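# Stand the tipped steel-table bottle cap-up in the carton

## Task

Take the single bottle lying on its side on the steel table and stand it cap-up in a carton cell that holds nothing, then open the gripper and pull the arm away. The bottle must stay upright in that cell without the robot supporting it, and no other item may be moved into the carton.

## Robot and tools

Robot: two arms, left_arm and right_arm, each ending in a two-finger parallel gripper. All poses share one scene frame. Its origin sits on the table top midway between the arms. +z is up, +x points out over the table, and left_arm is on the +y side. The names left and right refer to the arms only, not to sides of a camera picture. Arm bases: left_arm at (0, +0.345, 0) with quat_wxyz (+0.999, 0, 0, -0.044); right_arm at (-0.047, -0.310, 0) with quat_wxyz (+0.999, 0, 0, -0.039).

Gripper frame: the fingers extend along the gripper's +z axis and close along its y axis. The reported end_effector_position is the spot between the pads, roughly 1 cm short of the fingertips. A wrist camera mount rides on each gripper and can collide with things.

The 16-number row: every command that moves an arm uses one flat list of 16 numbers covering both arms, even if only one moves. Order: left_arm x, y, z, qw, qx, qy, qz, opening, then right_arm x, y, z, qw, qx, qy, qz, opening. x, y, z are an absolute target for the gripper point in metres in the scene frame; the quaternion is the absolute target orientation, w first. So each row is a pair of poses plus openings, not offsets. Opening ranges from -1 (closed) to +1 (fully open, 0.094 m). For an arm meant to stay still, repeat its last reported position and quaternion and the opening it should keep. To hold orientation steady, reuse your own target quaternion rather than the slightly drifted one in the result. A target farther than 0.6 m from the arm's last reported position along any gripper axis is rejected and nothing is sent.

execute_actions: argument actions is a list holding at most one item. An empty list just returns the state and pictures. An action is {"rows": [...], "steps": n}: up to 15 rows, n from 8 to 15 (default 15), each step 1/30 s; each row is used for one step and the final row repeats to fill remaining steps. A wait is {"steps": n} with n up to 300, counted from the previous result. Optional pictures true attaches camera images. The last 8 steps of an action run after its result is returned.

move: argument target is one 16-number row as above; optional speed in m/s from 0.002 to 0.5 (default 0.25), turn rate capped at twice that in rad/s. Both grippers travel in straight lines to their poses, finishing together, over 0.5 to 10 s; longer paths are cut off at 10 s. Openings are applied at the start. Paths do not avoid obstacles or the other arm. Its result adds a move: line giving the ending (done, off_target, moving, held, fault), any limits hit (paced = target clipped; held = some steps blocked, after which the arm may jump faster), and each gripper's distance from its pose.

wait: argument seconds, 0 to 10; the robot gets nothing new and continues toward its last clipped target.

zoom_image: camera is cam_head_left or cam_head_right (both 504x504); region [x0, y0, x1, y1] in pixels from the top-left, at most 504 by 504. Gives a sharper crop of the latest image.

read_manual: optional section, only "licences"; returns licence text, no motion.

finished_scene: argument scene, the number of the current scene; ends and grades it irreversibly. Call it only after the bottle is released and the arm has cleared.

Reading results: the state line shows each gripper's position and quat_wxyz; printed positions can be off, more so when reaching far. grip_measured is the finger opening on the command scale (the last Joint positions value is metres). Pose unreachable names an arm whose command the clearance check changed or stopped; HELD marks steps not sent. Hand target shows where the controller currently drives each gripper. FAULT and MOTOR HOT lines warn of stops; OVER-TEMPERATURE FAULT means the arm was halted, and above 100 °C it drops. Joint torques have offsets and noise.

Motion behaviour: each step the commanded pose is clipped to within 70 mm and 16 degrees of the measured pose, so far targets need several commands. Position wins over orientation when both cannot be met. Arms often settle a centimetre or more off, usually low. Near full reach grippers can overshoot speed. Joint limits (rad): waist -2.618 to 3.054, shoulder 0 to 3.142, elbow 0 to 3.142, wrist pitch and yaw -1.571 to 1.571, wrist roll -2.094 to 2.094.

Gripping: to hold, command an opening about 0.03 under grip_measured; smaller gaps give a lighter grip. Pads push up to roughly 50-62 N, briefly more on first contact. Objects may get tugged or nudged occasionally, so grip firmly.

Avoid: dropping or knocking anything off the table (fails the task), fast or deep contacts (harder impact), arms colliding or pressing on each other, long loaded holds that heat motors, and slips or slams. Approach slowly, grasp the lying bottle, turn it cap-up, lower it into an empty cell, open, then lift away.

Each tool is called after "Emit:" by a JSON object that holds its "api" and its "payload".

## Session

Emit:
{"api": "execute_actions", "payload": {"actions": []}}

Scene clock: 0.00 s of 5440.00 s.
left_arm: end_effector_position=(+0.3198, +0.4596, +0.1547) grip_measured=+1.000 end_effector_quat_wxyz=(-0.016, -0.258, +0.965, +0.046) | right_arm: end_effector_position=(+0.3915, -0.4037, +0.3860) grip_measured=+1.000 end_effector_quat_wxyz=(+0.274, -0.070, +0.766, -0.578)
Joint positions: left_arm=[ 0.379  1.864  1.746 -1.482 -0.094 -0.233  0.094] | right_arm=[ 0.238  1.678  1.716 -0.508  1.156 -0.784  0.094]
Joint velocities: left_arm=[-0.012 -0.012  0.007  0.007 -0.037 -0.051  0.   ] | right_arm=[-0.022  0.007  0.007  0.081  0.007  0.066  0.   ]
Joint torques (N m, as the arm reports them, + toward a larger angle): no reading
Hand target (left_arm): +0.322, +0.461, +0.161; -0.003, -0.259, +0.965, +0.049
Hand target (right_arm): +0.388, -0.405, +0.394; +0.281, -0.060, +0.763, -0.578

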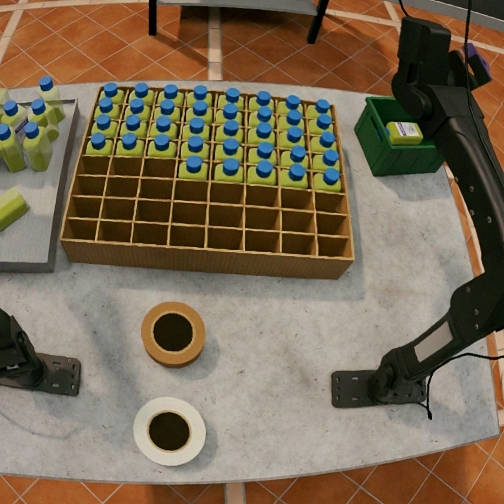

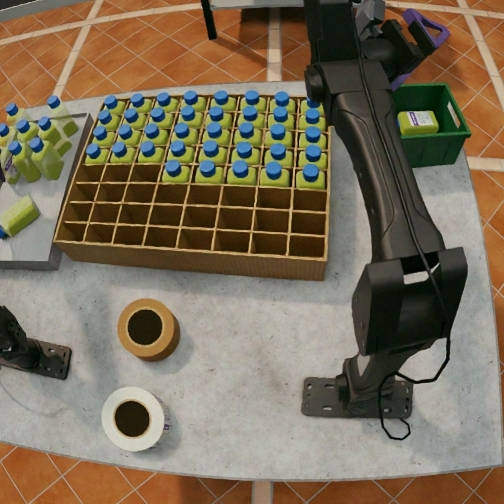

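Emit:
{"api": "zoom_image", "payload": {"camera": "cam_head_left", "region": [0, 150, 130, 280]}}

Emit:
{"api": "zoom_image", "payload": {"camera": "cam_head_right", "region": [0, 150, 130, 280]}}

Region (0, 150, 130, 280) of cam_head_left's 504x504 image, scaled by 3.877, with more detail than that image has.

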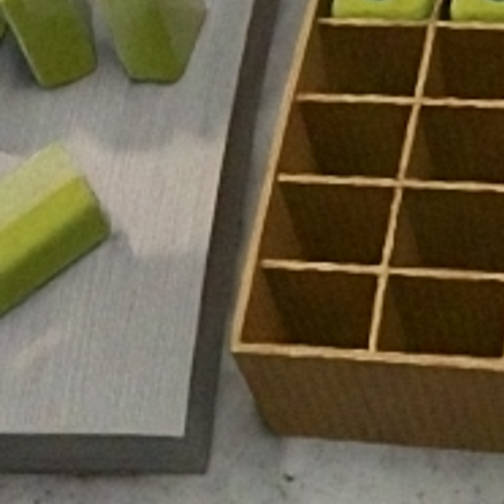

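Region (0, 150, 130, 280) of cam_head_right's 504x504 image, scaled by 3.877, with more detail than that image has.

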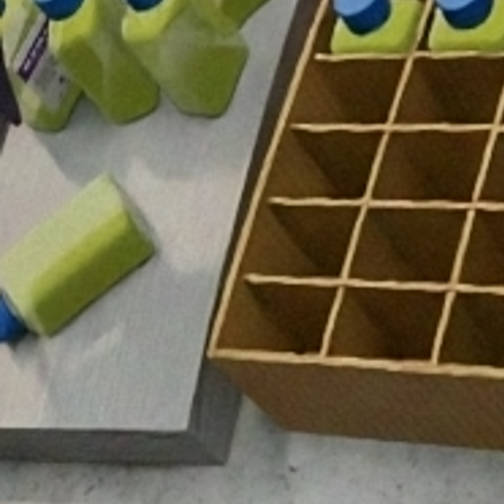

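Emit:
{"api": "zoom_image", "payload": {"camera": "cam_head_right", "region": [0, 185, 60, 245]}}

Emit:
{"api": "zoom_image", "payload": {"camera": "cam_head_left", "region": [0, 175, 60, 235]}}

Region (0, 185, 60, 245) of cam_head_right's 504x504 image, scaled by 8.400, with more detail than that image has.

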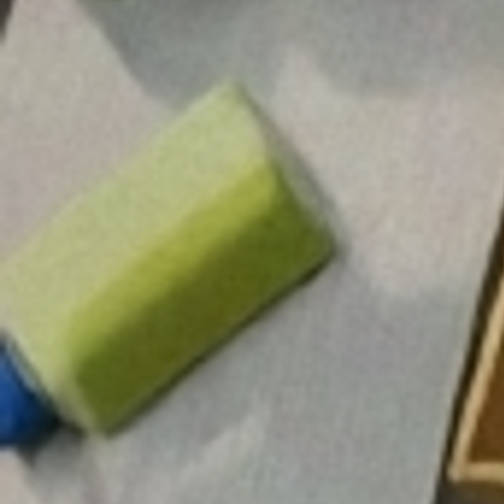

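Region (0, 175, 60, 235) of cam_head_left's 504x504 image, scaled by 8.400, with more detail than that image has.

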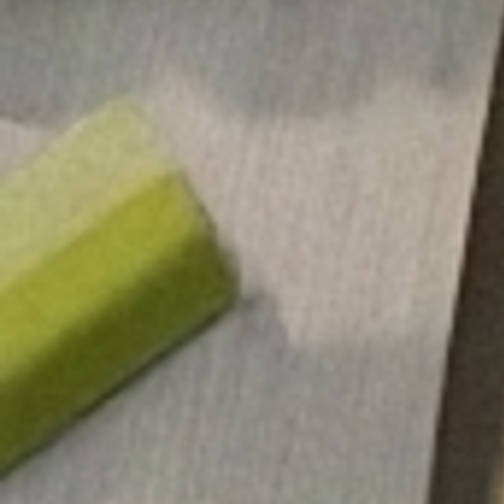

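Emit:
{"api": "move", "payload": {"target": [0.29,0.40,0.105,-0.1738,-0.8232,0.4195,-0.3410,0.3, 0.3915,-0.4037,0.3860,0.274,-0.070,0.766,-0.578,1], "speed": 0.4}}

Emit:
{"api": "zoom_image", "payload": {"camera": "cam_head_right", "region": [0, 170, 80, 250]}}

Emit:
{"api": "zoom_image", "payload": {"camera": "cam_head_left", "region": [0, 160, 80, 240]}}

Scene clock: 11.83 s of 5440.00 s.
left_arm: end_effector_position=(+0.2891, +0.3998, +0.0998) grip_measured=+0.302 end_effector_quat_wxyz=(+0.187, +0.823, -0.424, +0.329) | right_arm: end_effector_position=(+0.3915, -0.4037, +0.3860) grip_measured=+1.000 end_effector_quat_wxyz=(+0.274, -0.070, +0.766, -0.578)
Joint positions: left_arm=[ 0.708  1.638  1.055 -1.028  0.775 -1.554  0.061] | right_arm=[ 0.238  1.678  1.716 -0.508  1.156 -0.784  0.094]
Joint velocities: left_arm=[ 0.002 -0.002 -0.007 -0.007  0.051  0.037 -0.   ] | right_arm=[-0.007  0.022 -0.007 -0.007 -0.022 -0.022  0.   ]
Joint torques (N m, as the arm reports them, + toward a larger angle): left_arm=[ 0.45 -9.42  3.96  0.17  0.54 -0.07] | right_arm=[-0.02 -7.74  5.8   1.71  0.32  0.02]
Hand target (left_arm): +0.289, +0.399, +0.105; +0.183, +0.822, -0.418, +0.339
Hand target (right_arm): +0.391, -0.404, +0.386; +0.274, -0.070, +0.766, -0.578
Off the commanded pose (left_arm): 0.005 m, 2 deg.
Off the commanded pose (right_arm): 0.000 m, 0 deg.
Kept back: nothing.
After step 90, 5.80 s passed at rest.
move: done

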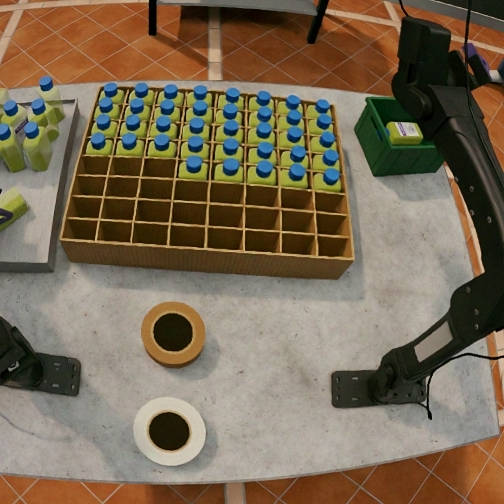

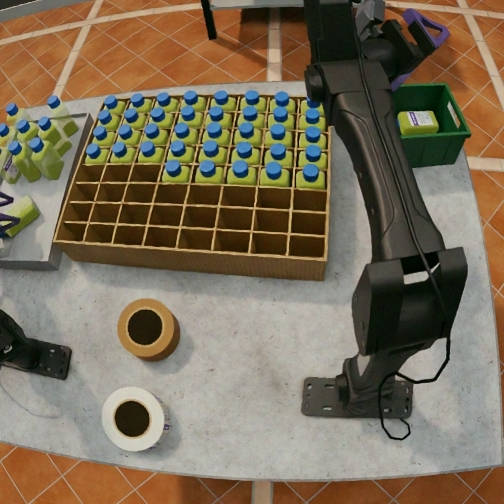

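Region (0, 170, 80, 250) of cam_head_right's 504x504 image, scaled by 6.300, with more detail than that image has.

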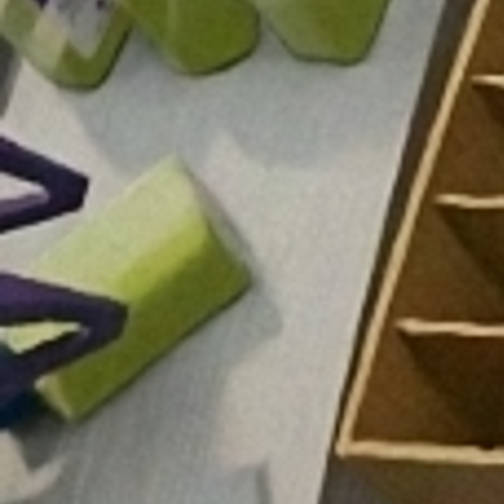

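Region (0, 160, 80, 240) of cam_head_left's 504x504 image, scaled by 6.300, with more detail than that image has.

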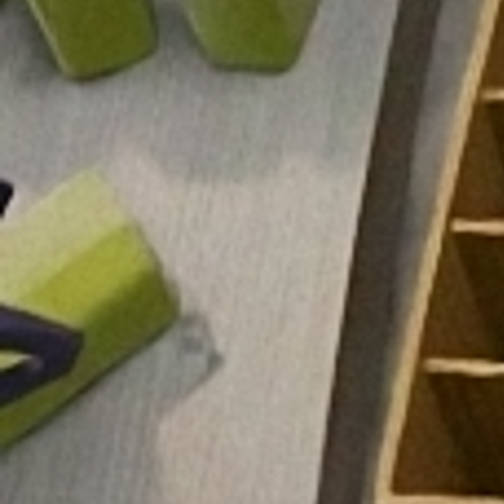

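Emit:
{"api": "execute_actions", "payload": {"actions": []}}

Scene clock: 12.83 s of 5440.00 s.
left_arm: end_effector_position=(+0.2897, +0.4001, +0.0998) grip_measured=+0.302 end_effector_quat_wxyz=(+0.186, +0.823, -0.423, +0.330) | right_arm: end_effector_position=(+0.3915, -0.4037, +0.3860) grip_measured=+1.000 end_effector_quat_wxyz=(+0.274, -0.070, +0.766, -0.578)
Joint positions: left_arm=[ 0.708  1.638  1.055 -1.024  0.776 -1.558  0.061] | right_arm=[ 0.238  1.678  1.716 -0.508  1.156 -0.784  0.094]
Joint velocities: left_arm=[ 0.002  0.007  0.017 -0.066  0.007 -0.007 -0.001] | right_arm=[ 0.017 -0.007  0.012  0.022 -0.007  0.037  0.   ]
Joint torques (N m, as the arm reports them, + toward a larger angle): left_arm=[ 0.45 -9.43  3.98  0.18  0.53 -0.06] | right_arm=[ 0.09 -7.66  5.83  1.71  0.3   0.  ]
Hand target (left_arm): +0.289, +0.399, +0.105; +0.183, +0.822, -0.418, +0.339
Hand target (right_arm): +0.391, -0.404, +0.386; +0.274, -0.070, +0.766, -0.578
Off the commanded pose (left_arm): 0.005 m, 2 deg.
Off the commanded pose (right_arm): 0.000 m, 0 deg.
Kept back: nothing.
Steps of this call (steps 1 to 30: nothing new was sent). Readings (end_effector_position):
1: left_arm (+0.2893, +0.3999, +0.0998) | right_arm (+0.3915, -0.4037, +0.3860)
2: left_arm (+0.2893, +0.3999, +0.0998) | right_arm (+0.3915, -0.4037, +0.3860)
4: left_arm (+0.2895, +0.4000, +0.0998) | right_arm (+0.3915, -0.4037, +0.3860)
8: left_arm (+0.2896, +0.4000, +0.0998) | right_arm (+0.3915, -0.4037, +0.3860)
30: the state above

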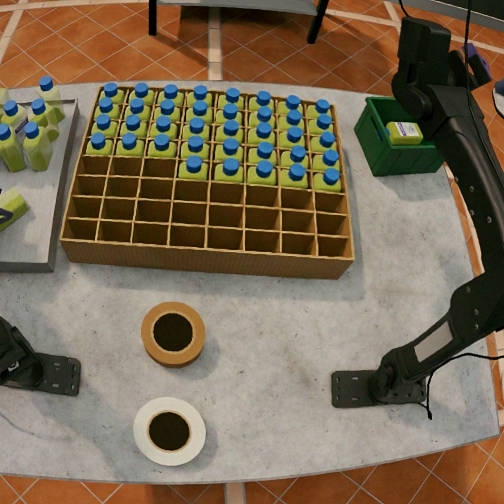

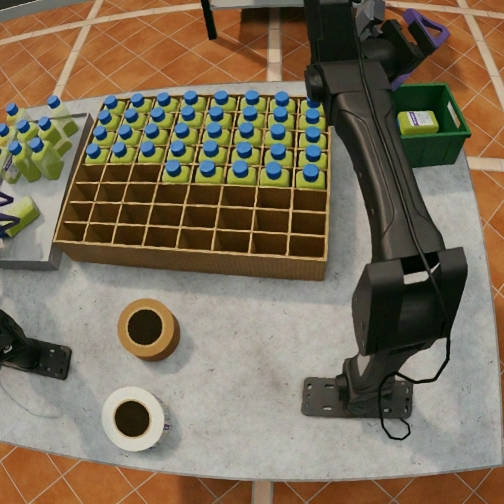

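Emit:
{"api": "zoom_image", "payload": {"camera": "cam_head_right", "region": [0, 170, 80, 250]}}

Emit:
{"api": "zoom_image", "payload": {"camera": "cam_head_left", "region": [0, 160, 80, 240]}}

Region (0, 170, 80, 250) of cam_head_right's 504x504 image, scaled by 6.300, with more detail than that image has.

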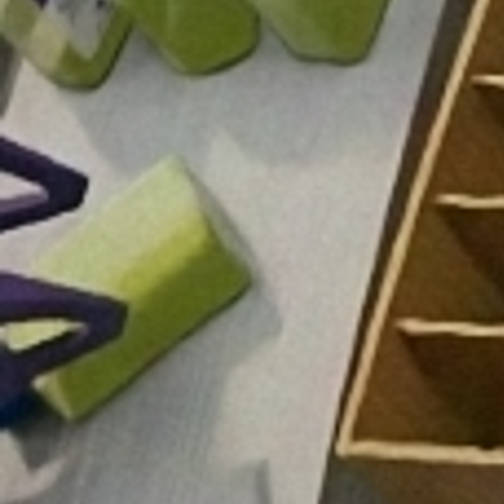

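Region (0, 160, 80, 240) of cam_head_left's 504x504 image, scaled by 6.300, with more detail than that image has.

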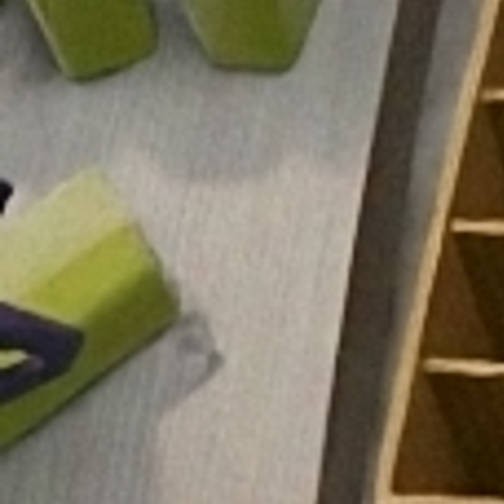

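Emit:
{"api": "move", "payload": {"target": [0.286,0.436,0.074,-0.1738,-0.8232,0.4195,-0.3410,0.8,0.3915,-0.4037,0.3860,0.274,-0.070,0.766,-0.578,1], "speed": 0.05}}

Emit:
{"api": "zoom_image", "payload": {"camera": "cam_head_right", "region": [0, 170, 80, 250]}}

Scene clock: 19.27 s of 5440.00 s.
left_arm: end_effector_position=(+0.2838, +0.4308, +0.0741) grip_measured=+0.798 end_effector_quat_wxyz=(+0.182, +0.826, -0.415, +0.336) | right_arm: end_effector_position=(+0.3915, -0.4037, +0.3860) grip_measured=+1.000 end_effector_quat_wxyz=(+0.274, -0.070, +0.766, -0.578)
Joint positions: left_arm=[ 0.812  1.741  1.055 -0.999  0.777 -1.439  0.084] | right_arm=[ 0.238  1.678  1.716 -0.508  1.156 -0.784  0.094]
Joint velocities: left_arm=[-0.007 -0.002 -0.022 -0.051  0.081 -0.051 -0.001] | right_arm=[-0.007  0.007  0.007  0.022 -0.022 -0.007  0.   ]
Joint torques (N m, as the arm reports them, + toward a larger angle): left_arm=[ 0.83 -7.15  5.14  0.07  0.43  0.2 ] | right_arm=[ 0.07 -7.68  5.85  1.71  0.33  0.01]
Hand target (left_arm): +0.286, +0.436, +0.074; +0.175, +0.823, -0.419, +0.342
Hand target (right_arm): +0.392, -0.404, +0.386; +0.274, -0.070, +0.766, -0.578
Off the commanded pose (left_arm): 0.006 m, 1 deg.
Off the commanded pose (right_arm): 0.000 m, 0 deg.
Kept back: nothing.
After step 90, 2.27 s passed at rest.
move: done

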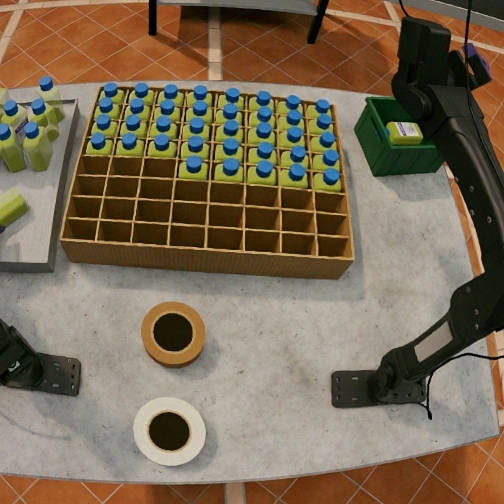

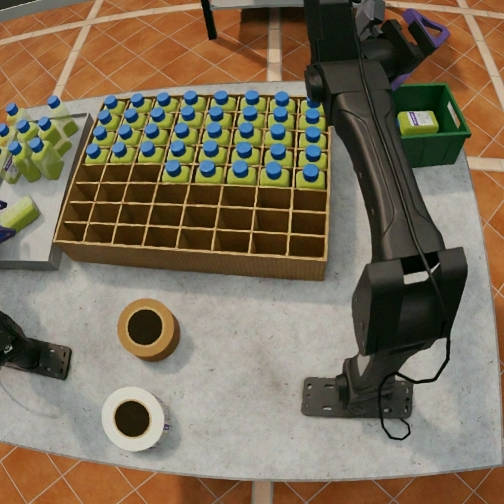

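Region (0, 170, 80, 250) of cam_head_right's 504x504 image, scaled by 6.300, with more detail than that image has.

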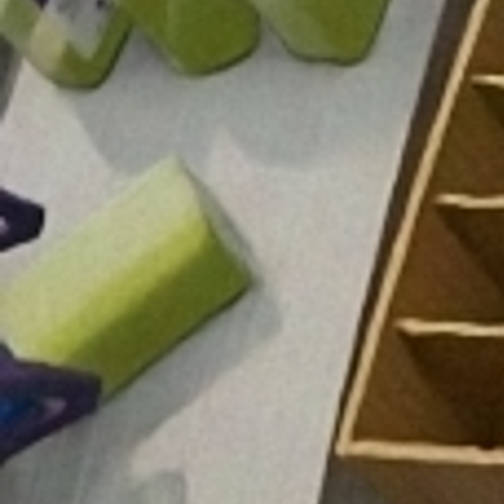

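Emit:
{"api": "zoom_image", "payload": {"camera": "cam_head_left", "region": [0, 70, 100, 180]}}

Region (0, 70, 100, 180) of cam_head_left's 504x504 image, scaled by 4.582, with more detail than that image has; it fills the left 458 columns of this view, and the rest is white.

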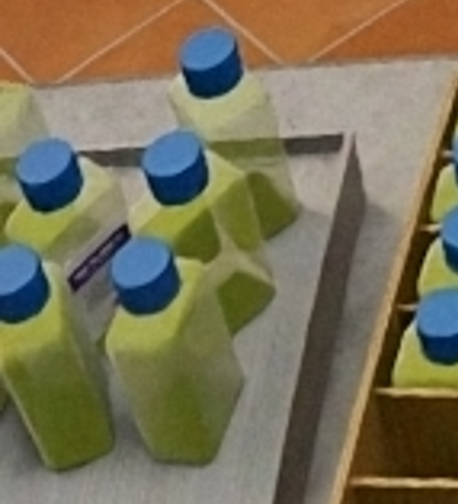

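Emit:
{"api": "execute_actions", "payload": {"actions": [{"rows": [[0.287,0.437,0.072,-0.1738,-0.8232,0.4195,-0.3410,0.76,0.3915,-0.4037,0.3860,0.274,-0.070,0.766,-0.578,1],[0.287,0.437,0.070,-0.1738,-0.8232,0.4195,-0.3410,0.72,0.3915,-0.4037,0.3860,0.274,-0.070,0.766,-0.578,1],[0.287,0.437,0.068,-0.1738,-0.8232,0.4195,-0.3410,0.68,0.3915,-0.4037,0.3860,0.274,-0.070,0.766,-0.578,1],[0.287,0.437,0.066,-0.1738,-0.8232,0.4195,-0.3410,0.63,0.3915,-0.4037,0.3860,0.274,-0.070,0.766,-0.578,1],[0.287,0.437,0.065,-0.1738,-0.8232,0.4195,-0.3410,0.58,0.3915,-0.4037,0.3860,0.274,-0.070,0.766,-0.578,1],[0.287,0.437,0.064,-0.1738,-0.8232,0.4195,-0.3410,0.53,0.3915,-0.4037,0.3860,0.274,-0.070,0.766,-0.578,1],[0.287,0.437,0.063,-0.1738,-0.8232,0.4195,-0.3410,0.48,0.3915,-0.4037,0.3860,0.274,-0.070,0.766,-0.578,1],[0.287,0.437,0.062,-0.1738,-0.8232,0.4195,-0.3410,0.43,0.3915,-0.4037,0.3860,0.274,-0.070,0.766,-0.578,1],[0.287,0.437,0.062,-0.1738,-0.8232,0.4195,-0.3410,0.38,0.3915,-0.4037,0.3860,0.274,-0.070,0.766,-0.578,1],[0.287,0.437,0.062,-0.1738,-0.8232,0.4195,-0.3410,0.33,0.3915,-0.4037,0.3860,0.274,-0.070,0.766,-0.578,1],[0.287,0.437,0.062,-0.1738,-0.8232,0.4195,-0.3410,0.28,0.3915,-0.4037,0.3860,0.274,-0.070,0.766,-0.578,1],[0.287,0.437,0.062,-0.1738,-0.8232,0.4195,-0.3410,0.24,0.3915,-0.4037,0.3860,0.274,-0.070,0.766,-0.578,1],[0.287,0.437,0.062,-0.1738,-0.8232,0.4195,-0.3410,0.20,0.3915,-0.4037,0.3860,0.274,-0.070,0.766,-0.578,1],[0.287,0.437,0.062,-0.1738,-0.8232,0.4195,-0.3410,0.15,0.3915,-0.4037,0.3860,0.274,-0.070,0.766,-0.578,1],[0.287,0.437,0.062,-0.1738,-0.8232,0.4195,-0.3410,0.10,0.3915,-0.4037,0.3860,0.274,-0.070,0.766,-0.578,1]], "steps": 15}]}}

Emit:
{"api": "wait", "payload": {"seconds": 0.3}}

Emit:
{"api": "zoom_image", "payload": {"camera": "cam_head_right", "region": [0, 170, 80, 250]}}

Scene clock: 22.70 s of 5440.00 s.
left_arm: end_effector_position=(+0.2838, +0.4308, +0.0738) grip_measured=+0.505 end_effector_quat_wxyz=(+0.182, +0.826, -0.415, +0.336) | right_arm: end_effector_position=(+0.3915, -0.4037, +0.3860) grip_measured=+1.000 end_effector_quat_wxyz=(+0.274, -0.070, +0.766, -0.578)
Joint positions: left_arm=[ 0.812  1.742  1.055 -0.999  0.777 -1.439  0.071] | right_arm=[ 0.238  1.678  1.716 -0.508  1.156 -0.784  0.094]
Joint velocities: left_arm=[-0.002  0.007  0.012 -0.007  0.022  0.037 -0.047] | right_arm=[ 0.002 -0.007 -0.012 -0.007  0.022 -0.007  0.   ]
Joint torques (N m, as the arm reports them, + toward a larger angle): left_arm=[ 0.86 -5.1   3.7   0.48  0.41  0.21] | right_arm=[ 0.1  -7.74  5.87  1.7   0.32  0.  ]
Steps of this call (steps 1 to 90: nothing new was sent; then 0.20 s passed at rest; steps 91 to 97: the first 7 steps of this action). Readings (end_effector_position):
91: left_arm (+0.2838, +0.4308, +0.0741) | right_arm (+0.3915, -0.4037, +0.3860)
92: left_arm (+0.2838, +0.4308, +0.0741) | right_arm (+0.3915, -0.4037, +0.3860)
94: left_arm (+0.2838, +0.4308, +0.0739) | right_arm (+0.3915, -0.4037, +0.3860)
97: the state above

Scene clock: 23.27 s of 5440.00 s.
left_arm: end_effector_position=(+0.2839, +0.4309, +0.0738) grip_measured=+0.105 end_effector_quat_wxyz=(+0.182, +0.826, -0.415, +0.336) | right_arm: end_effector_position=(+0.3915, -0.4037, +0.3860) grip_measured=+1.000 end_effector_quat_wxyz=(+0.274, -0.070, +0.766, -0.578)
Joint positions: left_arm=[ 0.812  1.742  1.055 -0.999  0.777 -1.44   0.052] | right_arm=[ 0.238  1.678  1.716 -0.508  1.156 -0.784  0.094]
Joint velocities: left_arm=[-0.022  0.002 -0.012  0.022 -0.037 -0.007 -0.001] | right_arm=[-0.012 -0.007 -0.002 -0.022  0.022 -0.037  0.   ]
Joint torques (N m, as the arm reports them, + toward a larger angle): left_arm=[ 0.85 -4.96  3.5   0.5   0.4   0.23] | right_arm=[ 0.06 -7.69  5.88  1.7   0.33  0.02]
Hand target (left_arm): +0.286, +0.437, +0.062; +0.174, +0.823, -0.419, +0.341
Hand target (right_arm): +0.392, -0.404, +0.386; +0.274, -0.070, +0.766, -0.578
Off the commanded pose (left_arm): 0.014 m, 1 deg.
Off the commanded pose (right_arm): 0.000 m, 0 deg.
Kept back: nothing.
Steps of this call (steps 1 to 8: the last 8 steps of your previous action; steps 9 to 17: nothing new was sent). Readings (end_effector_position):
1: left_arm (+0.2838, +0.4308, +0.0738) | right_arm (+0.3915, -0.4037, +0.3860)
2: left_arm (+0.2838, +0.4308, +0.0738) | right_arm (+0.3915, -0.4037, +0.3860)
4: left_arm (+0.2838, +0.4308, +0.0738) | right_arm (+0.3915, -0.4037, +0.3860)
8: left_arm (+0.2839, +0.4309, +0.0738) | right_arm (+0.3915, -0.4037, +0.3860)
17: the state above

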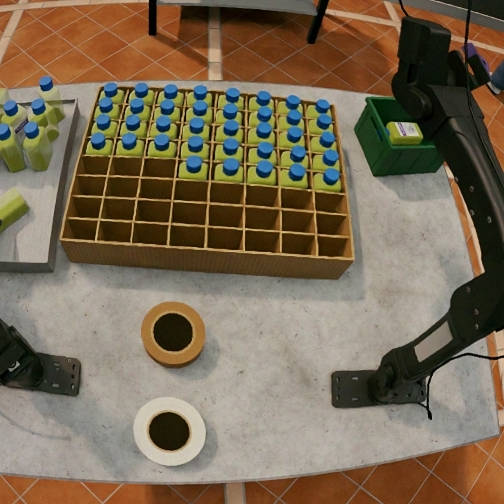

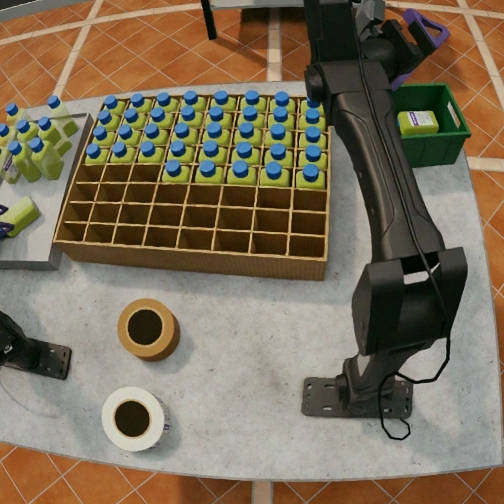

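Region (0, 170, 80, 250) of cam_head_right's 504x504 image, scaled by 6.300, with more detail than that image has.

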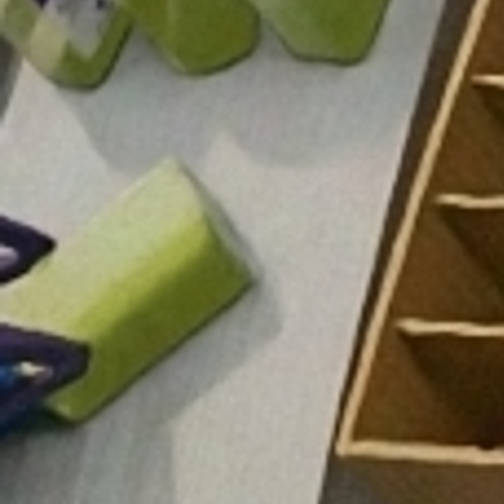

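Emit:
{"api": "execute_actions", "payload": {"actions": [{"rows": [[0.286,0.435,0.070,-0.1738,-0.8232,0.4195,-0.3410,0.08,0.3915,-0.4037,0.3860,0.274,-0.070,0.766,-0.578,1],[0.286,0.435,0.070,-0.1738,-0.8232,0.4195,-0.3410,0.06,0.3915,-0.4037,0.3860,0.274,-0.070,0.766,-0.578,1],[0.286,0.435,0.070,-0.1738,-0.8232,0.4195,-0.3410,0.04,0.3915,-0.4037,0.3860,0.274,-0.070,0.766,-0.578,1],[0.286,0.435,0.070,-0.1738,-0.8232,0.4195,-0.3410,0.02,0.3915,-0.4037,0.3860,0.274,-0.070,0.766,-0.578,1],[0.286,0.435,0.070,-0.1738,-0.8232,0.4195,-0.3410,0.0,0.3915,-0.4037,0.3860,0.274,-0.070,0.766,-0.578,1],[0.286,0.435,0.070,-0.1738,-0.8232,0.4195,-0.3410,-0.02,0.3915,-0.4037,0.3860,0.274,-0.070,0.766,-0.578,1],[0.286,0.435,0.070,-0.1738,-0.8232,0.4195,-0.3410,-0.04,0.3915,-0.4037,0.3860,0.274,-0.070,0.766,-0.578,1],[0.286,0.435,0.070,-0.1738,-0.8232,0.4195,-0.3410,-0.06,0.3915,-0.4037,0.3860,0.274,-0.070,0.766,-0.578,1]], "steps": 10}]}}

Emit:
{"api": "wait", "payload": {"seconds": 0.2}}

Emit:
{"api": "zoom_image", "payload": {"camera": "cam_head_right", "region": [0, 170, 80, 250]}}

Scene clock: 25.13 s of 5440.00 s.
left_arm: end_effector_position=(+0.2838, +0.4309, +0.0738) grip_measured=+0.076 end_effector_quat_wxyz=(+0.182, +0.826, -0.415, +0.336) | right_arm: end_effector_position=(+0.3915, -0.4037, +0.3860) grip_measured=+1.000 end_effector_quat_wxyz=(+0.274, -0.070, +0.766, -0.578)
Joint positions: left_arm=[ 0.812  1.742  1.055 -0.999  0.777 -1.44   0.051] | right_arm=[ 0.238  1.678  1.716 -0.508  1.156 -0.784  0.094]
Joint velocities: left_arm=[-0.017  0.002 -0.027 -0.051 -0.022 -0.037 -0.013] | right_arm=[ 0.007 -0.002  0.017 -0.095  0.037  0.081  0.   ]
Joint torques (N m, as the arm reports them, + toward a larger angle): left_arm=[ 0.6  -6.94  4.23  0.25  0.42  0.17] | right_arm=[ 0.05 -7.76  5.85  1.72  0.34  0.02]
Steps of this call (steps 1 to 54: nothing new was sent; steps 55 to 56: the first 2 steps of this action). Readings (end_effector_position):
55: left_arm (+0.2838, +0.4309, +0.0738) | right_arm (+0.3915, -0.4037, +0.3860)
56: the state above

Scene clock: 25.60 s of 5440.00 s.
left_arm: end_effector_position=(+0.2838, +0.4309, +0.0738) grip_measured=+0.047 end_effector_quat_wxyz=(+0.182, +0.826, -0.415, +0.336) | right_arm: end_effector_position=(+0.3915, -0.4037, +0.3860) grip_measured=+1.000 end_effector_quat_wxyz=(+0.274, -0.070, +0.766, -0.578)
Joint positions: left_arm=[ 0.812  1.742  1.055 -0.999  0.777 -1.44   0.049] | right_arm=[ 0.238  1.678  1.716 -0.508  1.156 -0.784  0.094]
Joint velocities: left_arm=[ 0.002  0.007  0.002 -0.051  0.022  0.022 -0.   ] | right_arm=[-0.017  0.012 -0.022 -0.037 -0.007 -0.022  0.   ]
Joint torques (N m, as the arm reports them, + toward a larger angle): left_arm=[ 0.62 -6.92  4.22  0.25  0.41  0.18] | right_arm=[ 0.13 -7.78  5.88  1.71  0.33  0.02]
Hand target (left_arm): +0.286, +0.435, +0.070; +0.174, +0.823, -0.419, +0.341
Hand target (right_arm): +0.392, -0.404, +0.386; +0.274, -0.070, +0.766, -0.578
Off the commanded pose (left_arm): 0.006 m, 1 deg.
Off the commanded pose (right_arm): 0.000 m, 0 deg.
Kept back: nothing.
Steps of this call (steps 1 to 8: the last 8 steps of your previous action; steps 9 to 14: nothing new was sent). Readings (end_effector_position):
1: left_arm (+0.2838, +0.4309, +0.0738) | right_arm (+0.3915, -0.4037, +0.3860)
2: left_arm (+0.2838, +0.4309, +0.0738) | right_arm (+0.3915, -0.4037, +0.3860)
4: left_arm (+0.2838, +0.4309, +0.0738) | right_arm (+0.3915, -0.4037, +0.3860)
8: left_arm (+0.2838, +0.4309, +0.0738) | right_arm (+0.3915, -0.4037, +0.3860)
14: the state above

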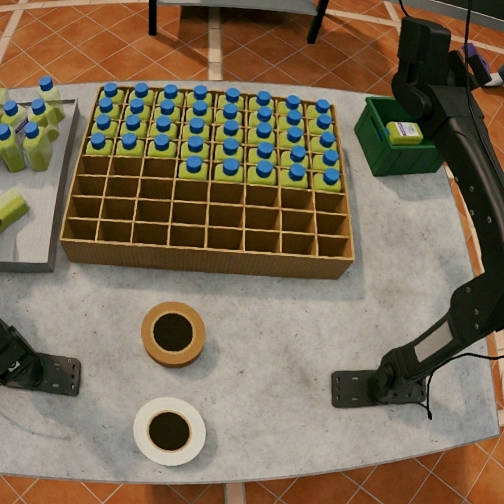

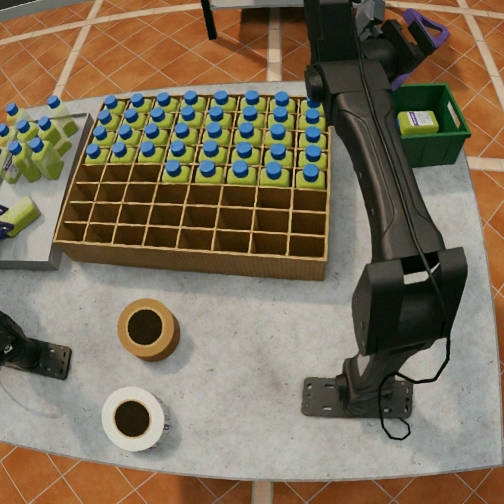

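Region (0, 170, 80, 250) of cam_head_right's 504x504 image, scaled by 6.300, with more detail than that image has.

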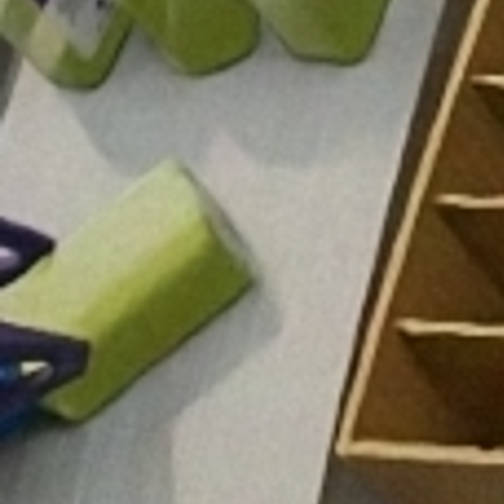

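Emit:
{"api": "move", "payload": {"target": [0.266,0.461,0.057,0.1175,0.8607,-0.4385,0.2306,0.45,0.3915,-0.4037,0.3860,0.274,-0.070,0.766,-0.578,1], "speed": 0.08}}

Emit:
{"api": "zoom_image", "payload": {"camera": "cam_head_right", "region": [0, 170, 80, 250]}}

Scene clock: 29.60 s of 5440.00 s.
left_arm: end_effector_position=(+0.2622, +0.4579, +0.0506) grip_measured=+0.448 end_effector_quat_wxyz=(+0.132, +0.861, -0.434, +0.230) | right_arm: end_effector_position=(+0.3915, -0.4037, +0.3860) grip_measured=+1.000 end_effector_quat_wxyz=(+0.274, -0.070, +0.766, -0.578)
Joint positions: left_arm=[ 0.812  1.728  1.055 -0.982  0.532 -1.462  0.068] | right_arm=[ 0.238  1.678  1.716 -0.508  1.156 -0.784  0.094]
Joint velocities: left_arm=[ 0.002  0.017 -0.017  0.037 -0.007 -0.007 -0.001] | right_arm=[ 0.007 -0.002  0.017 -0.037  0.022  0.007  0.   ]
Joint torques (N m, as the arm reports them, + toward a larger angle): left_arm=[ -0.39 -10.09   5.25   0.09   0.21  -0.06] | right_arm=[ 0.07 -7.69  5.76  1.7   0.31  0.04]
Hand target (left_arm): +0.266, +0.461, +0.057; +0.116, +0.861, -0.437, +0.232
Hand target (right_arm): +0.392, -0.404, +0.386; +0.274, -0.070, +0.766, -0.578
Off the commanded pose (left_arm): 0.008 m, 2 deg.
Off the commanded pose (right_arm): 0.000 m, 0 deg.
Kept back: nothing.
move: done

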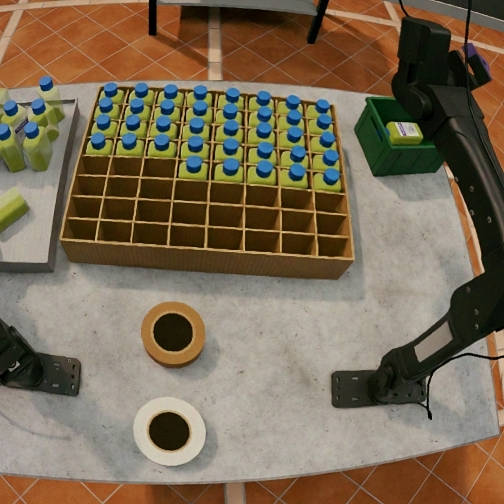

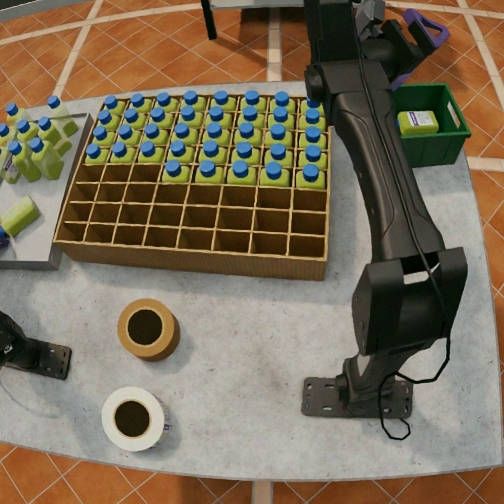

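Region (0, 170, 80, 250) of cam_head_right's 504x504 image, scaled by 6.300, with more detail than that image has.

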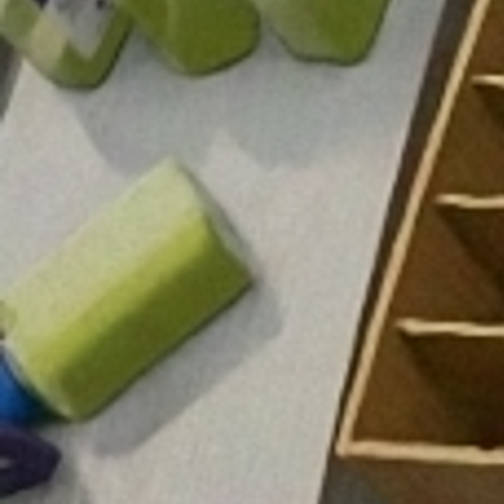

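Emit:
{"api": "execute_actions", "payload": {"actions": [{"rows": [[0.266,0.461,0.057,0.1175,0.8607,-0.4385,0.2306,0.36,0.3915,-0.4037,0.3860,0.274,-0.070,0.766,-0.578,1],[0.266,0.461,0.057,0.1175,0.8607,-0.4385,0.2306,0.27,0.3915,-0.4037,0.3860,0.274,-0.070,0.766,-0.578,1],[0.266,0.461,0.057,0.1175,0.8607,-0.4385,0.2306,0.18,0.3915,-0.4037,0.3860,0.274,-0.070,0.766,-0.578,1],[0.266,0.461,0.057,0.1175,0.8607,-0.4385,0.2306,0.09,0.3915,-0.4037,0.3860,0.274,-0.070,0.766,-0.578,1],[0.266,0.461,0.057,0.1175,0.8607,-0.4385,0.2306,0.0,0.3915,-0.4037,0.3860,0.274,-0.070,0.766,-0.578,1],[0.266,0.461,0.057,0.1175,0.8607,-0.4385,0.2306,-0.08,0.3915,-0.4037,0.3860,0.274,-0.070,0.766,-0.578,1],[0.266,0.461,0.057,0.1175,0.8607,-0.4385,0.2306,-0.15,0.3915,-0.4037,0.3860,0.274,-0.070,0.766,-0.578,1],[0.266,0.461,0.057,0.1175,0.8607,-0.4385,0.2306,-0.20,0.3915,-0.4037,0.3860,0.274,-0.070,0.766,-0.578,1],[0.2672,0.4594,0.0582,0.1204,0.8591,-0.4377,0.2362,-0.22,0.3915,-0.4037,0.3860,0.274,-0.070,0.766,-0.578,1],[0.2684,0.4578,0.0594,0.1232,0.8575,-0.4369,0.2418,-0.22,0.3915,-0.4037,0.3860,0.274,-0.070,0.766,-0.578,1],[0.2695,0.4562,0.0607,0.1261,0.8559,-0.4361,0.2474,-0.22,0.3915,-0.4037,0.3860,0.274,-0.070,0.766,-0.578,1],[0.2707,0.4546,0.0619,0.1289,0.8543,-0.4353,0.2530,-0.22,0.3915,-0.4037,0.3860,0.274,-0.070,0.766,-0.578,1]], "steps": 15}]}}

Emit:
{"api": "wait", "payload": {"seconds": 0.2}}

Emit:
{"api": "zoom_image", "payload": {"camera": "cam_head_right", "region": [0, 170, 80, 250]}}

Scene clock: 31.57 s of 5440.00 s.
left_arm: end_effector_position=(+0.2621, +0.4583, +0.0504) grip_measured=-0.114 end_effector_quat_wxyz=(+0.132, +0.861, -0.434, +0.229) | right_arm: end_effector_position=(+0.3915, -0.4037, +0.3860) grip_measured=+1.000 end_effector_quat_wxyz=(+0.274, -0.070, +0.766, -0.578)
Joint positions: left_arm=[ 0.812  1.728  1.055 -0.981  0.529 -1.462  0.042] | right_arm=[ 0.238  1.678  1.716 -0.508  1.156 -0.784  0.094]
Joint velocities: left_arm=[-0.012  0.002 -0.012 -0.037  0.007 -0.051 -0.069] | right_arm=[-0.017  0.007 -0.002 -0.051  0.007  0.007  0.   ]
Joint torques (N m, as the arm reports them, + toward a larger angle): left_arm=[-0.45 -9.65  5.56  0.06  0.22 -0.03] | right_arm=[ 0.05 -7.67  5.83  1.73  0.32  0.01]
Steps of this call (steps 1 to 52: nothing new was sent; steps 53 to 59: the first 7 steps of this action). Readings (end_effector_position):
53: left_arm (+0.2621, +0.4583, +0.0504) | right_arm (+0.3915, -0.4037, +0.3860)
54: left_arm (+0.2621, +0.4583, +0.0504) | right_arm (+0.3915, -0.4037, +0.3860)
56: left_arm (+0.2621, +0.4583, +0.0504) | right_arm (+0.3915, -0.4037, +0.3860)
59: the state above

Scene clock: 32.03 s of 5440.00 s.
left_arm: end_effector_position=(+0.2641, +0.4562, +0.0521) grip_measured=-0.218 end_effector_quat_wxyz=(+0.135, +0.859, -0.432, +0.238) | right_arm: end_effector_position=(+0.3915, -0.4037, +0.3860) grip_measured=+1.000 end_effector_quat_wxyz=(+0.274, -0.070, +0.766, -0.578)
Joint positions: left_arm=[ 0.812  1.728  1.055 -0.981  0.548 -1.462  0.037] | right_arm=[ 0.238  1.678  1.716 -0.508  1.156 -0.784  0.094]
Joint velocities: left_arm=[-0.007 -0.007 -0.002  0.022 -0.022 -0.007 -0.001] | right_arm=[-0.007 -0.012  0.002 -0.022  0.095 -0.066  0.   ]
Joint torques (N m, as the arm reports them, + toward a larger angle): left_arm=[-0.43 -9.38  5.76 -0.02  0.51  0.01] | right_arm=[-0.04 -7.8   5.76  1.72  0.32 -0.01]
Hand target (left_arm): +0.271, +0.455, +0.062; +0.129, +0.854, -0.435, +0.253
Hand target (right_arm): +0.392, -0.404, +0.386; +0.274, -0.070, +0.766, -0.578
Off the commanded pose (left_arm): 0.012 m, 2 deg.
Off the commanded pose (right_arm): 0.000 m, 0 deg.
Kept back: nothing.
Steps of this call (steps 1 to 8: the last 8 steps of your previous action; steps 9 to 14: nothing new was sent). Readings (end_effector_position):
1: left_arm (+0.2621, +0.4583, +0.0504) | right_arm (+0.3915, -0.4037, +0.3860)
2: left_arm (+0.2621, +0.4583, +0.0504) | right_arm (+0.3915, -0.4037, +0.3860)
4: left_arm (+0.2624, +0.4579, +0.0507) | right_arm (+0.3915, -0.4037, +0.3860)
8: left_arm (+0.2635, +0.4568, +0.0516) | right_arm (+0.3915, -0.4037, +0.3860)
14: the state above

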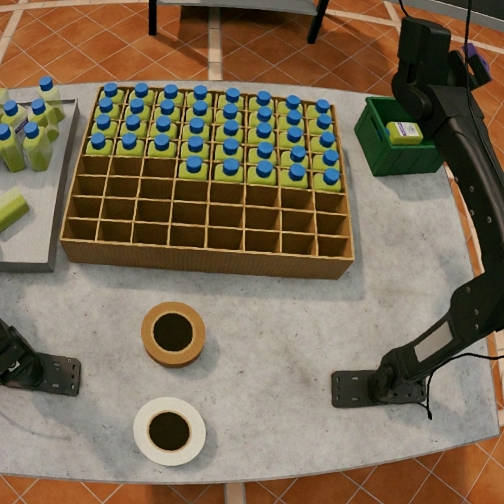

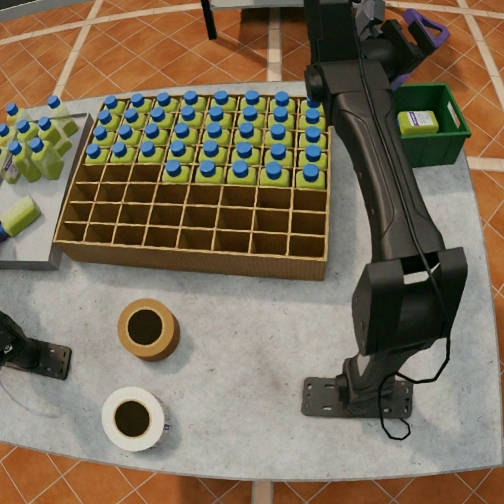

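Region (0, 170, 80, 250) of cam_head_right's 504x504 image, scaled by 6.300, with more detail than that image has.

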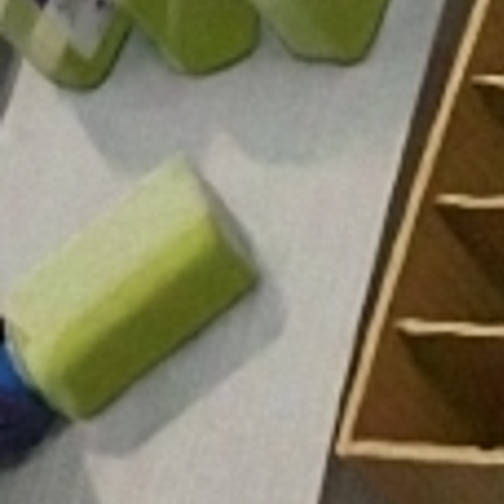

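Emit:
{"api": "execute_actions", "payload": {"actions": [{"rows": [[0.2684,0.4578,0.0594,0.1232,0.8575,-0.4369,0.2418,-0.25,0.3915,-0.4037,0.3860,0.274,-0.070,0.766,-0.578,1],[0.2684,0.4578,0.0594,0.1232,0.8575,-0.4369,0.2418,-0.28,0.3915,-0.4037,0.3860,0.274,-0.070,0.766,-0.578,1],[0.2684,0.4578,0.0594,0.1232,0.8575,-0.4369,0.2418,-0.31,0.3915,-0.4037,0.3860,0.274,-0.070,0.766,-0.578,1],[0.2684,0.4578,0.0594,0.1232,0.8575,-0.4369,0.2418,-0.34,0.3915,-0.4037,0.3860,0.274,-0.070,0.766,-0.578,1],[0.2684,0.4578,0.0594,0.1232,0.8575,-0.4369,0.2418,-0.37,0.3915,-0.4037,0.3860,0.274,-0.070,0.766,-0.578,1],[0.2684,0.4578,0.0594,0.1232,0.8575,-0.4369,0.2418,-0.40,0.3915,-0.4037,0.3860,0.274,-0.070,0.766,-0.578,1],[0.2684,0.4578,0.0594,0.1232,0.8575,-0.4369,0.2418,-0.43,0.3915,-0.4037,0.3860,0.274,-0.070,0.766,-0.578,1],[0.2684,0.4578,0.0594,0.1232,0.8575,-0.4369,0.2418,-0.45,0.3915,-0.4037,0.3860,0.274,-0.070,0.766,-0.578,1],[0.2684,0.4578,0.0594,0.1232,0.8575,-0.4369,0.2418,-0.47,0.3915,-0.4037,0.3860,0.274,-0.070,0.766,-0.578,1],[0.2684,0.4578,0.0594,0.1232,0.8575,-0.4369,0.2418,-0.49,0.3915,-0.4037,0.3860,0.274,-0.070,0.766,-0.578,1],[0.2684,0.4578,0.0594,0.1232,0.8575,-0.4369,0.2418,-0.51,0.3915,-0.4037,0.3860,0.274,-0.070,0.766,-0.578,1]], "steps": 12}]}}

Emit:
{"api": "wait", "payload": {"seconds": 0.2}}

Scene clock: 32.83 s of 5440.00 s.
left_arm: end_effector_position=(+0.2644, +0.4562, +0.0522) grip_measured=-0.325 end_effector_quat_wxyz=(+0.135, +0.859, -0.432, +0.239) | right_arm: end_effector_position=(+0.3915, -0.4037, +0.3860) grip_measured=+1.000 end_effector_quat_wxyz=(+0.274, -0.070, +0.766, -0.578)
Joint positions: left_arm=[ 0.812  1.728  1.055 -0.98   0.55  -1.462  0.032] | right_arm=[ 0.238  1.678  1.716 -0.508  1.156 -0.784  0.094]
Joint velocities: left_arm=[-0.002 -0.002 -0.002 -0.022 -0.037  0.007 -0.028] | right_arm=[ 0.002 -0.002 -0.007  0.022 -0.037  0.022  0.   ]
Joint torques (N m, as the arm reports them, + toward a larger angle): left_arm=[-0.46 -9.51  5.69  0.01  0.27 -0.02] | right_arm=[ 0.1  -7.66  5.82  1.72  0.34  0.02]
Steps of this call (steps 1 to 20: nothing new was sent; steps 21 to 24: the first 4 steps of this action). Readings (end_effector_position):
21: left_arm (+0.2643, +0.4561, +0.0522) | right_arm (+0.3915, -0.4037, +0.3860)
22: left_arm (+0.2644, +0.4562, +0.0522) | right_arm (+0.3915, -0.4037, +0.3860)
24: the state above

Scene clock: 33.30 s of 5440.00 s.
left_arm: end_effector_position=(+0.2644, +0.4563, +0.0522) grip_measured=-0.439 end_effector_quat_wxyz=(+0.135, +0.859, -0.432, +0.238) | right_arm: end_effector_position=(+0.3915, -0.4037, +0.3860) grip_measured=+1.000 end_effector_quat_wxyz=(+0.274, -0.070, +0.766, -0.578)
Joint positions: left_arm=[ 0.812  1.728  1.055 -0.98   0.549 -1.462  0.026] | right_arm=[ 0.238  1.678  1.716 -0.508  1.156 -0.784  0.094]
Joint velocities: left_arm=[ 0.002 -0.012  0.007 -0.037 -0.022  0.037  0.001] | right_arm=[-0.012 -0.007 -0.002 -0.051 -0.051  0.022  0.   ]
Joint torques (N m, as the arm reports them, + toward a larger angle): left_arm=[-0.45 -9.53  5.66  0.01  0.28 -0.01] | right_arm=[ 0.06 -7.74  5.84  1.72  0.33  0.02]
Hand target (left_arm): +0.268, +0.458, +0.059; +0.123, +0.858, -0.437, +0.242
Hand target (right_arm): +0.392, -0.404, +0.386; +0.274, -0.070, +0.766, -0.578
Off the commanded pose (left_arm): 0.008 m, 1 deg.
Off the commanded pose (right_arm): 0.000 m, 0 deg.
Kept back: nothing.
Steps of this call (steps 1 to 8: the last 8 steps of your previous action; steps 9 to 14: nothing new was sent). Readings (end_effector_position):
1: left_arm (+0.2644, +0.4563, +0.0522) | right_arm (+0.3915, -0.4037, +0.3860)
2: left_arm (+0.2644, +0.4563, +0.0522) | right_arm (+0.3915, -0.4037, +0.3860)
4: left_arm (+0.2644, +0.4563, +0.0522) | right_arm (+0.3915, -0.4037, +0.3860)
8: left_arm (+0.2644, +0.4563, +0.0522) | right_arm (+0.3915, -0.4037, +0.3860)
14: the state above

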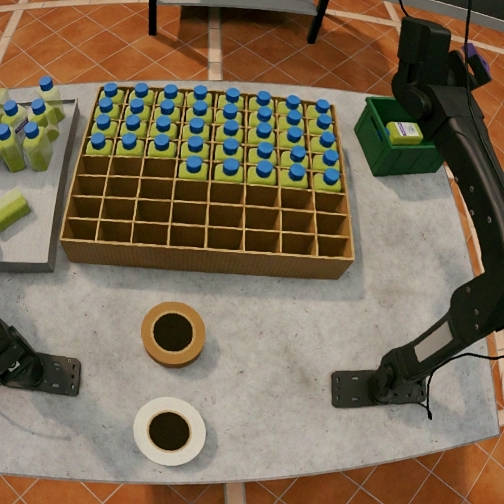

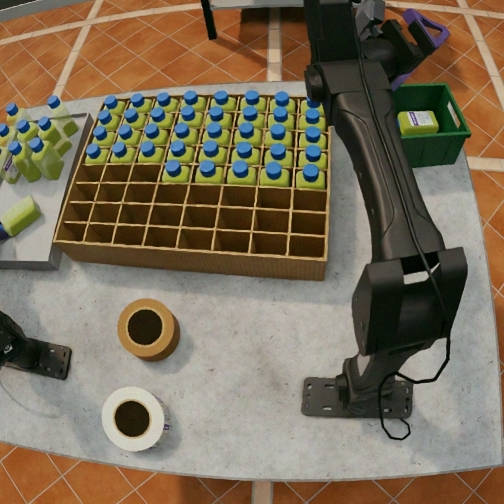

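Emit:
{"api": "move", "payload": {"target": [0.266,0.452,0.175,0.1232,0.8575,-0.4369,0.2418,-0.49,0.3915,-0.4037,0.3860,0.274,-0.070,0.766,-0.578,1], "speed": 0.15}}

Emit:
{"api": "move", "payload": {"target": [0.315,0.228,0.255,0.5038,0.0113,0.8637,-0.0066,-0.49,0.3915,-0.4037,0.3860,0.274,-0.070,0.766,-0.578,1], "speed": 0.4}}

Scene clock: 37.63 s of 5440.00 s.
left_arm: end_effector_position=(+0.2638, +0.4569, +0.1602) grip_measured=-0.439 end_effector_quat_wxyz=(+0.131, +0.861, -0.433, +0.230) | right_arm: end_effector_position=(+0.3915, -0.4037, +0.3860) grip_measured=+1.000 end_effector_quat_wxyz=(+0.274, -0.070, +0.766, -0.578)
Joint positions: left_arm=[ 0.805  1.638  1.403 -1.413  0.531 -1.471  0.026] | right_arm=[ 0.238  1.678  1.716 -0.508  1.156 -0.784  0.094]
Joint velocities: left_arm=[ 0.017 -0.012 -0.012 -0.081 -0.037  0.007  0.   ] | right_arm=[ 0.007  0.012  0.022  0.022 -0.022 -0.022  0.   ]
Joint torques (N m, as the arm reports them, + toward a larger angle): left_arm=[-0.69 -9.23  7.49 -0.15  0.45 -0.03] | right_arm=[ 0.07 -7.7   5.81  1.72  0.33  0.02]
Hand target (left_arm): +0.267, +0.453, +0.174; +0.123, +0.857, -0.437, +0.242
Hand target (right_arm): +0.392, -0.404, +0.386; +0.274, -0.070, +0.766, -0.578
Off the commanded pose (left_arm): 0.016 m, 2 deg.
Off the commanded pose (right_arm): 0.000 m, 0 deg.
Kept back: nothing.
move: off_target (left_arm)

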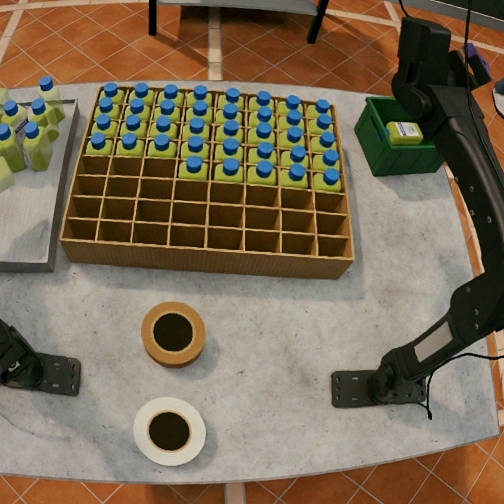

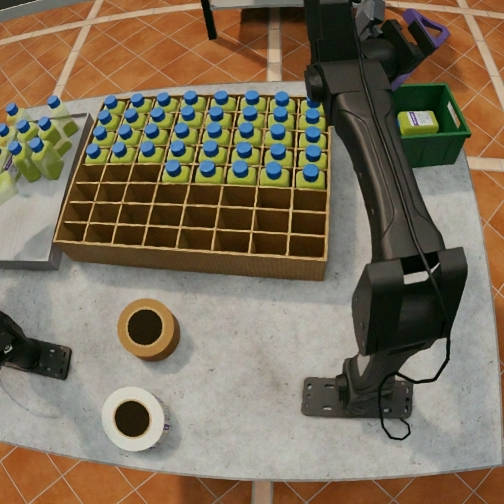

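Scene clock: 41.50 s of 5440.00 s.
left_arm: end_effector_position=(+0.3124, +0.2277, +0.2359) grip_measured=-0.438 end_effector_quat_wxyz=(+0.478, +0.023, +0.878, +0.009) | right_arm: end_effector_position=(+0.3915, -0.4037, +0.3860) grip_measured=+1.000 end_effector_quat_wxyz=(+0.274, -0.070, +0.766, -0.578)
Joint positions: left_arm=[-0.537  1.075  0.936 -0.532 -0.508 -0.324  0.026] | right_arm=[ 0.238  1.678  1.716 -0.508  1.156 -0.784  0.094]
Joint velocities: left_arm=[-0.002 -0.007 -0.007 -0.022  0.037  0.037  0.001] | right_arm=[-0.007 -0.002  0.012  0.022  0.007 -0.022  0.   ]
Joint torques (N m, as the arm reports them, + toward a larger angle): left_arm=[-0.18 -5.64  6.17  2.   -0.31  0.12] | right_arm=[-0.01 -7.63  5.85  1.71  0.33  0.  ]
Hand target (left_arm): +0.315, +0.228, +0.254; +0.509, +0.013, +0.861, -0.001
Hand target (right_arm): +0.392, -0.404, +0.386; +0.274, -0.070, +0.766, -0.578
Off the commanded pose (left_arm): 0.019 m, 4 deg.
Off the commanded pose (right_arm): 0.000 m, 0 deg.
Kept back: nothing.
move: off_target (left_arm)

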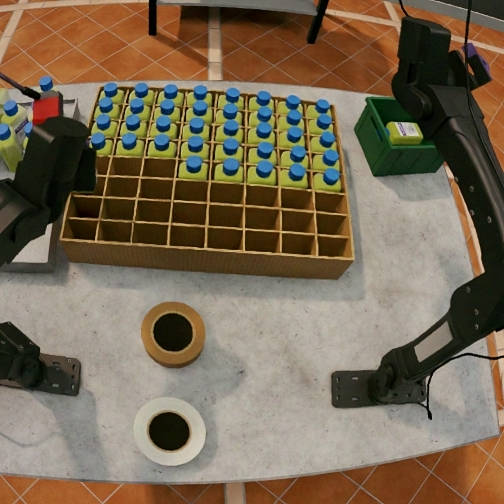

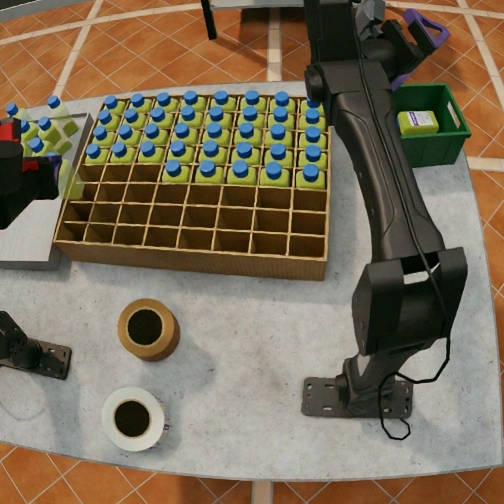

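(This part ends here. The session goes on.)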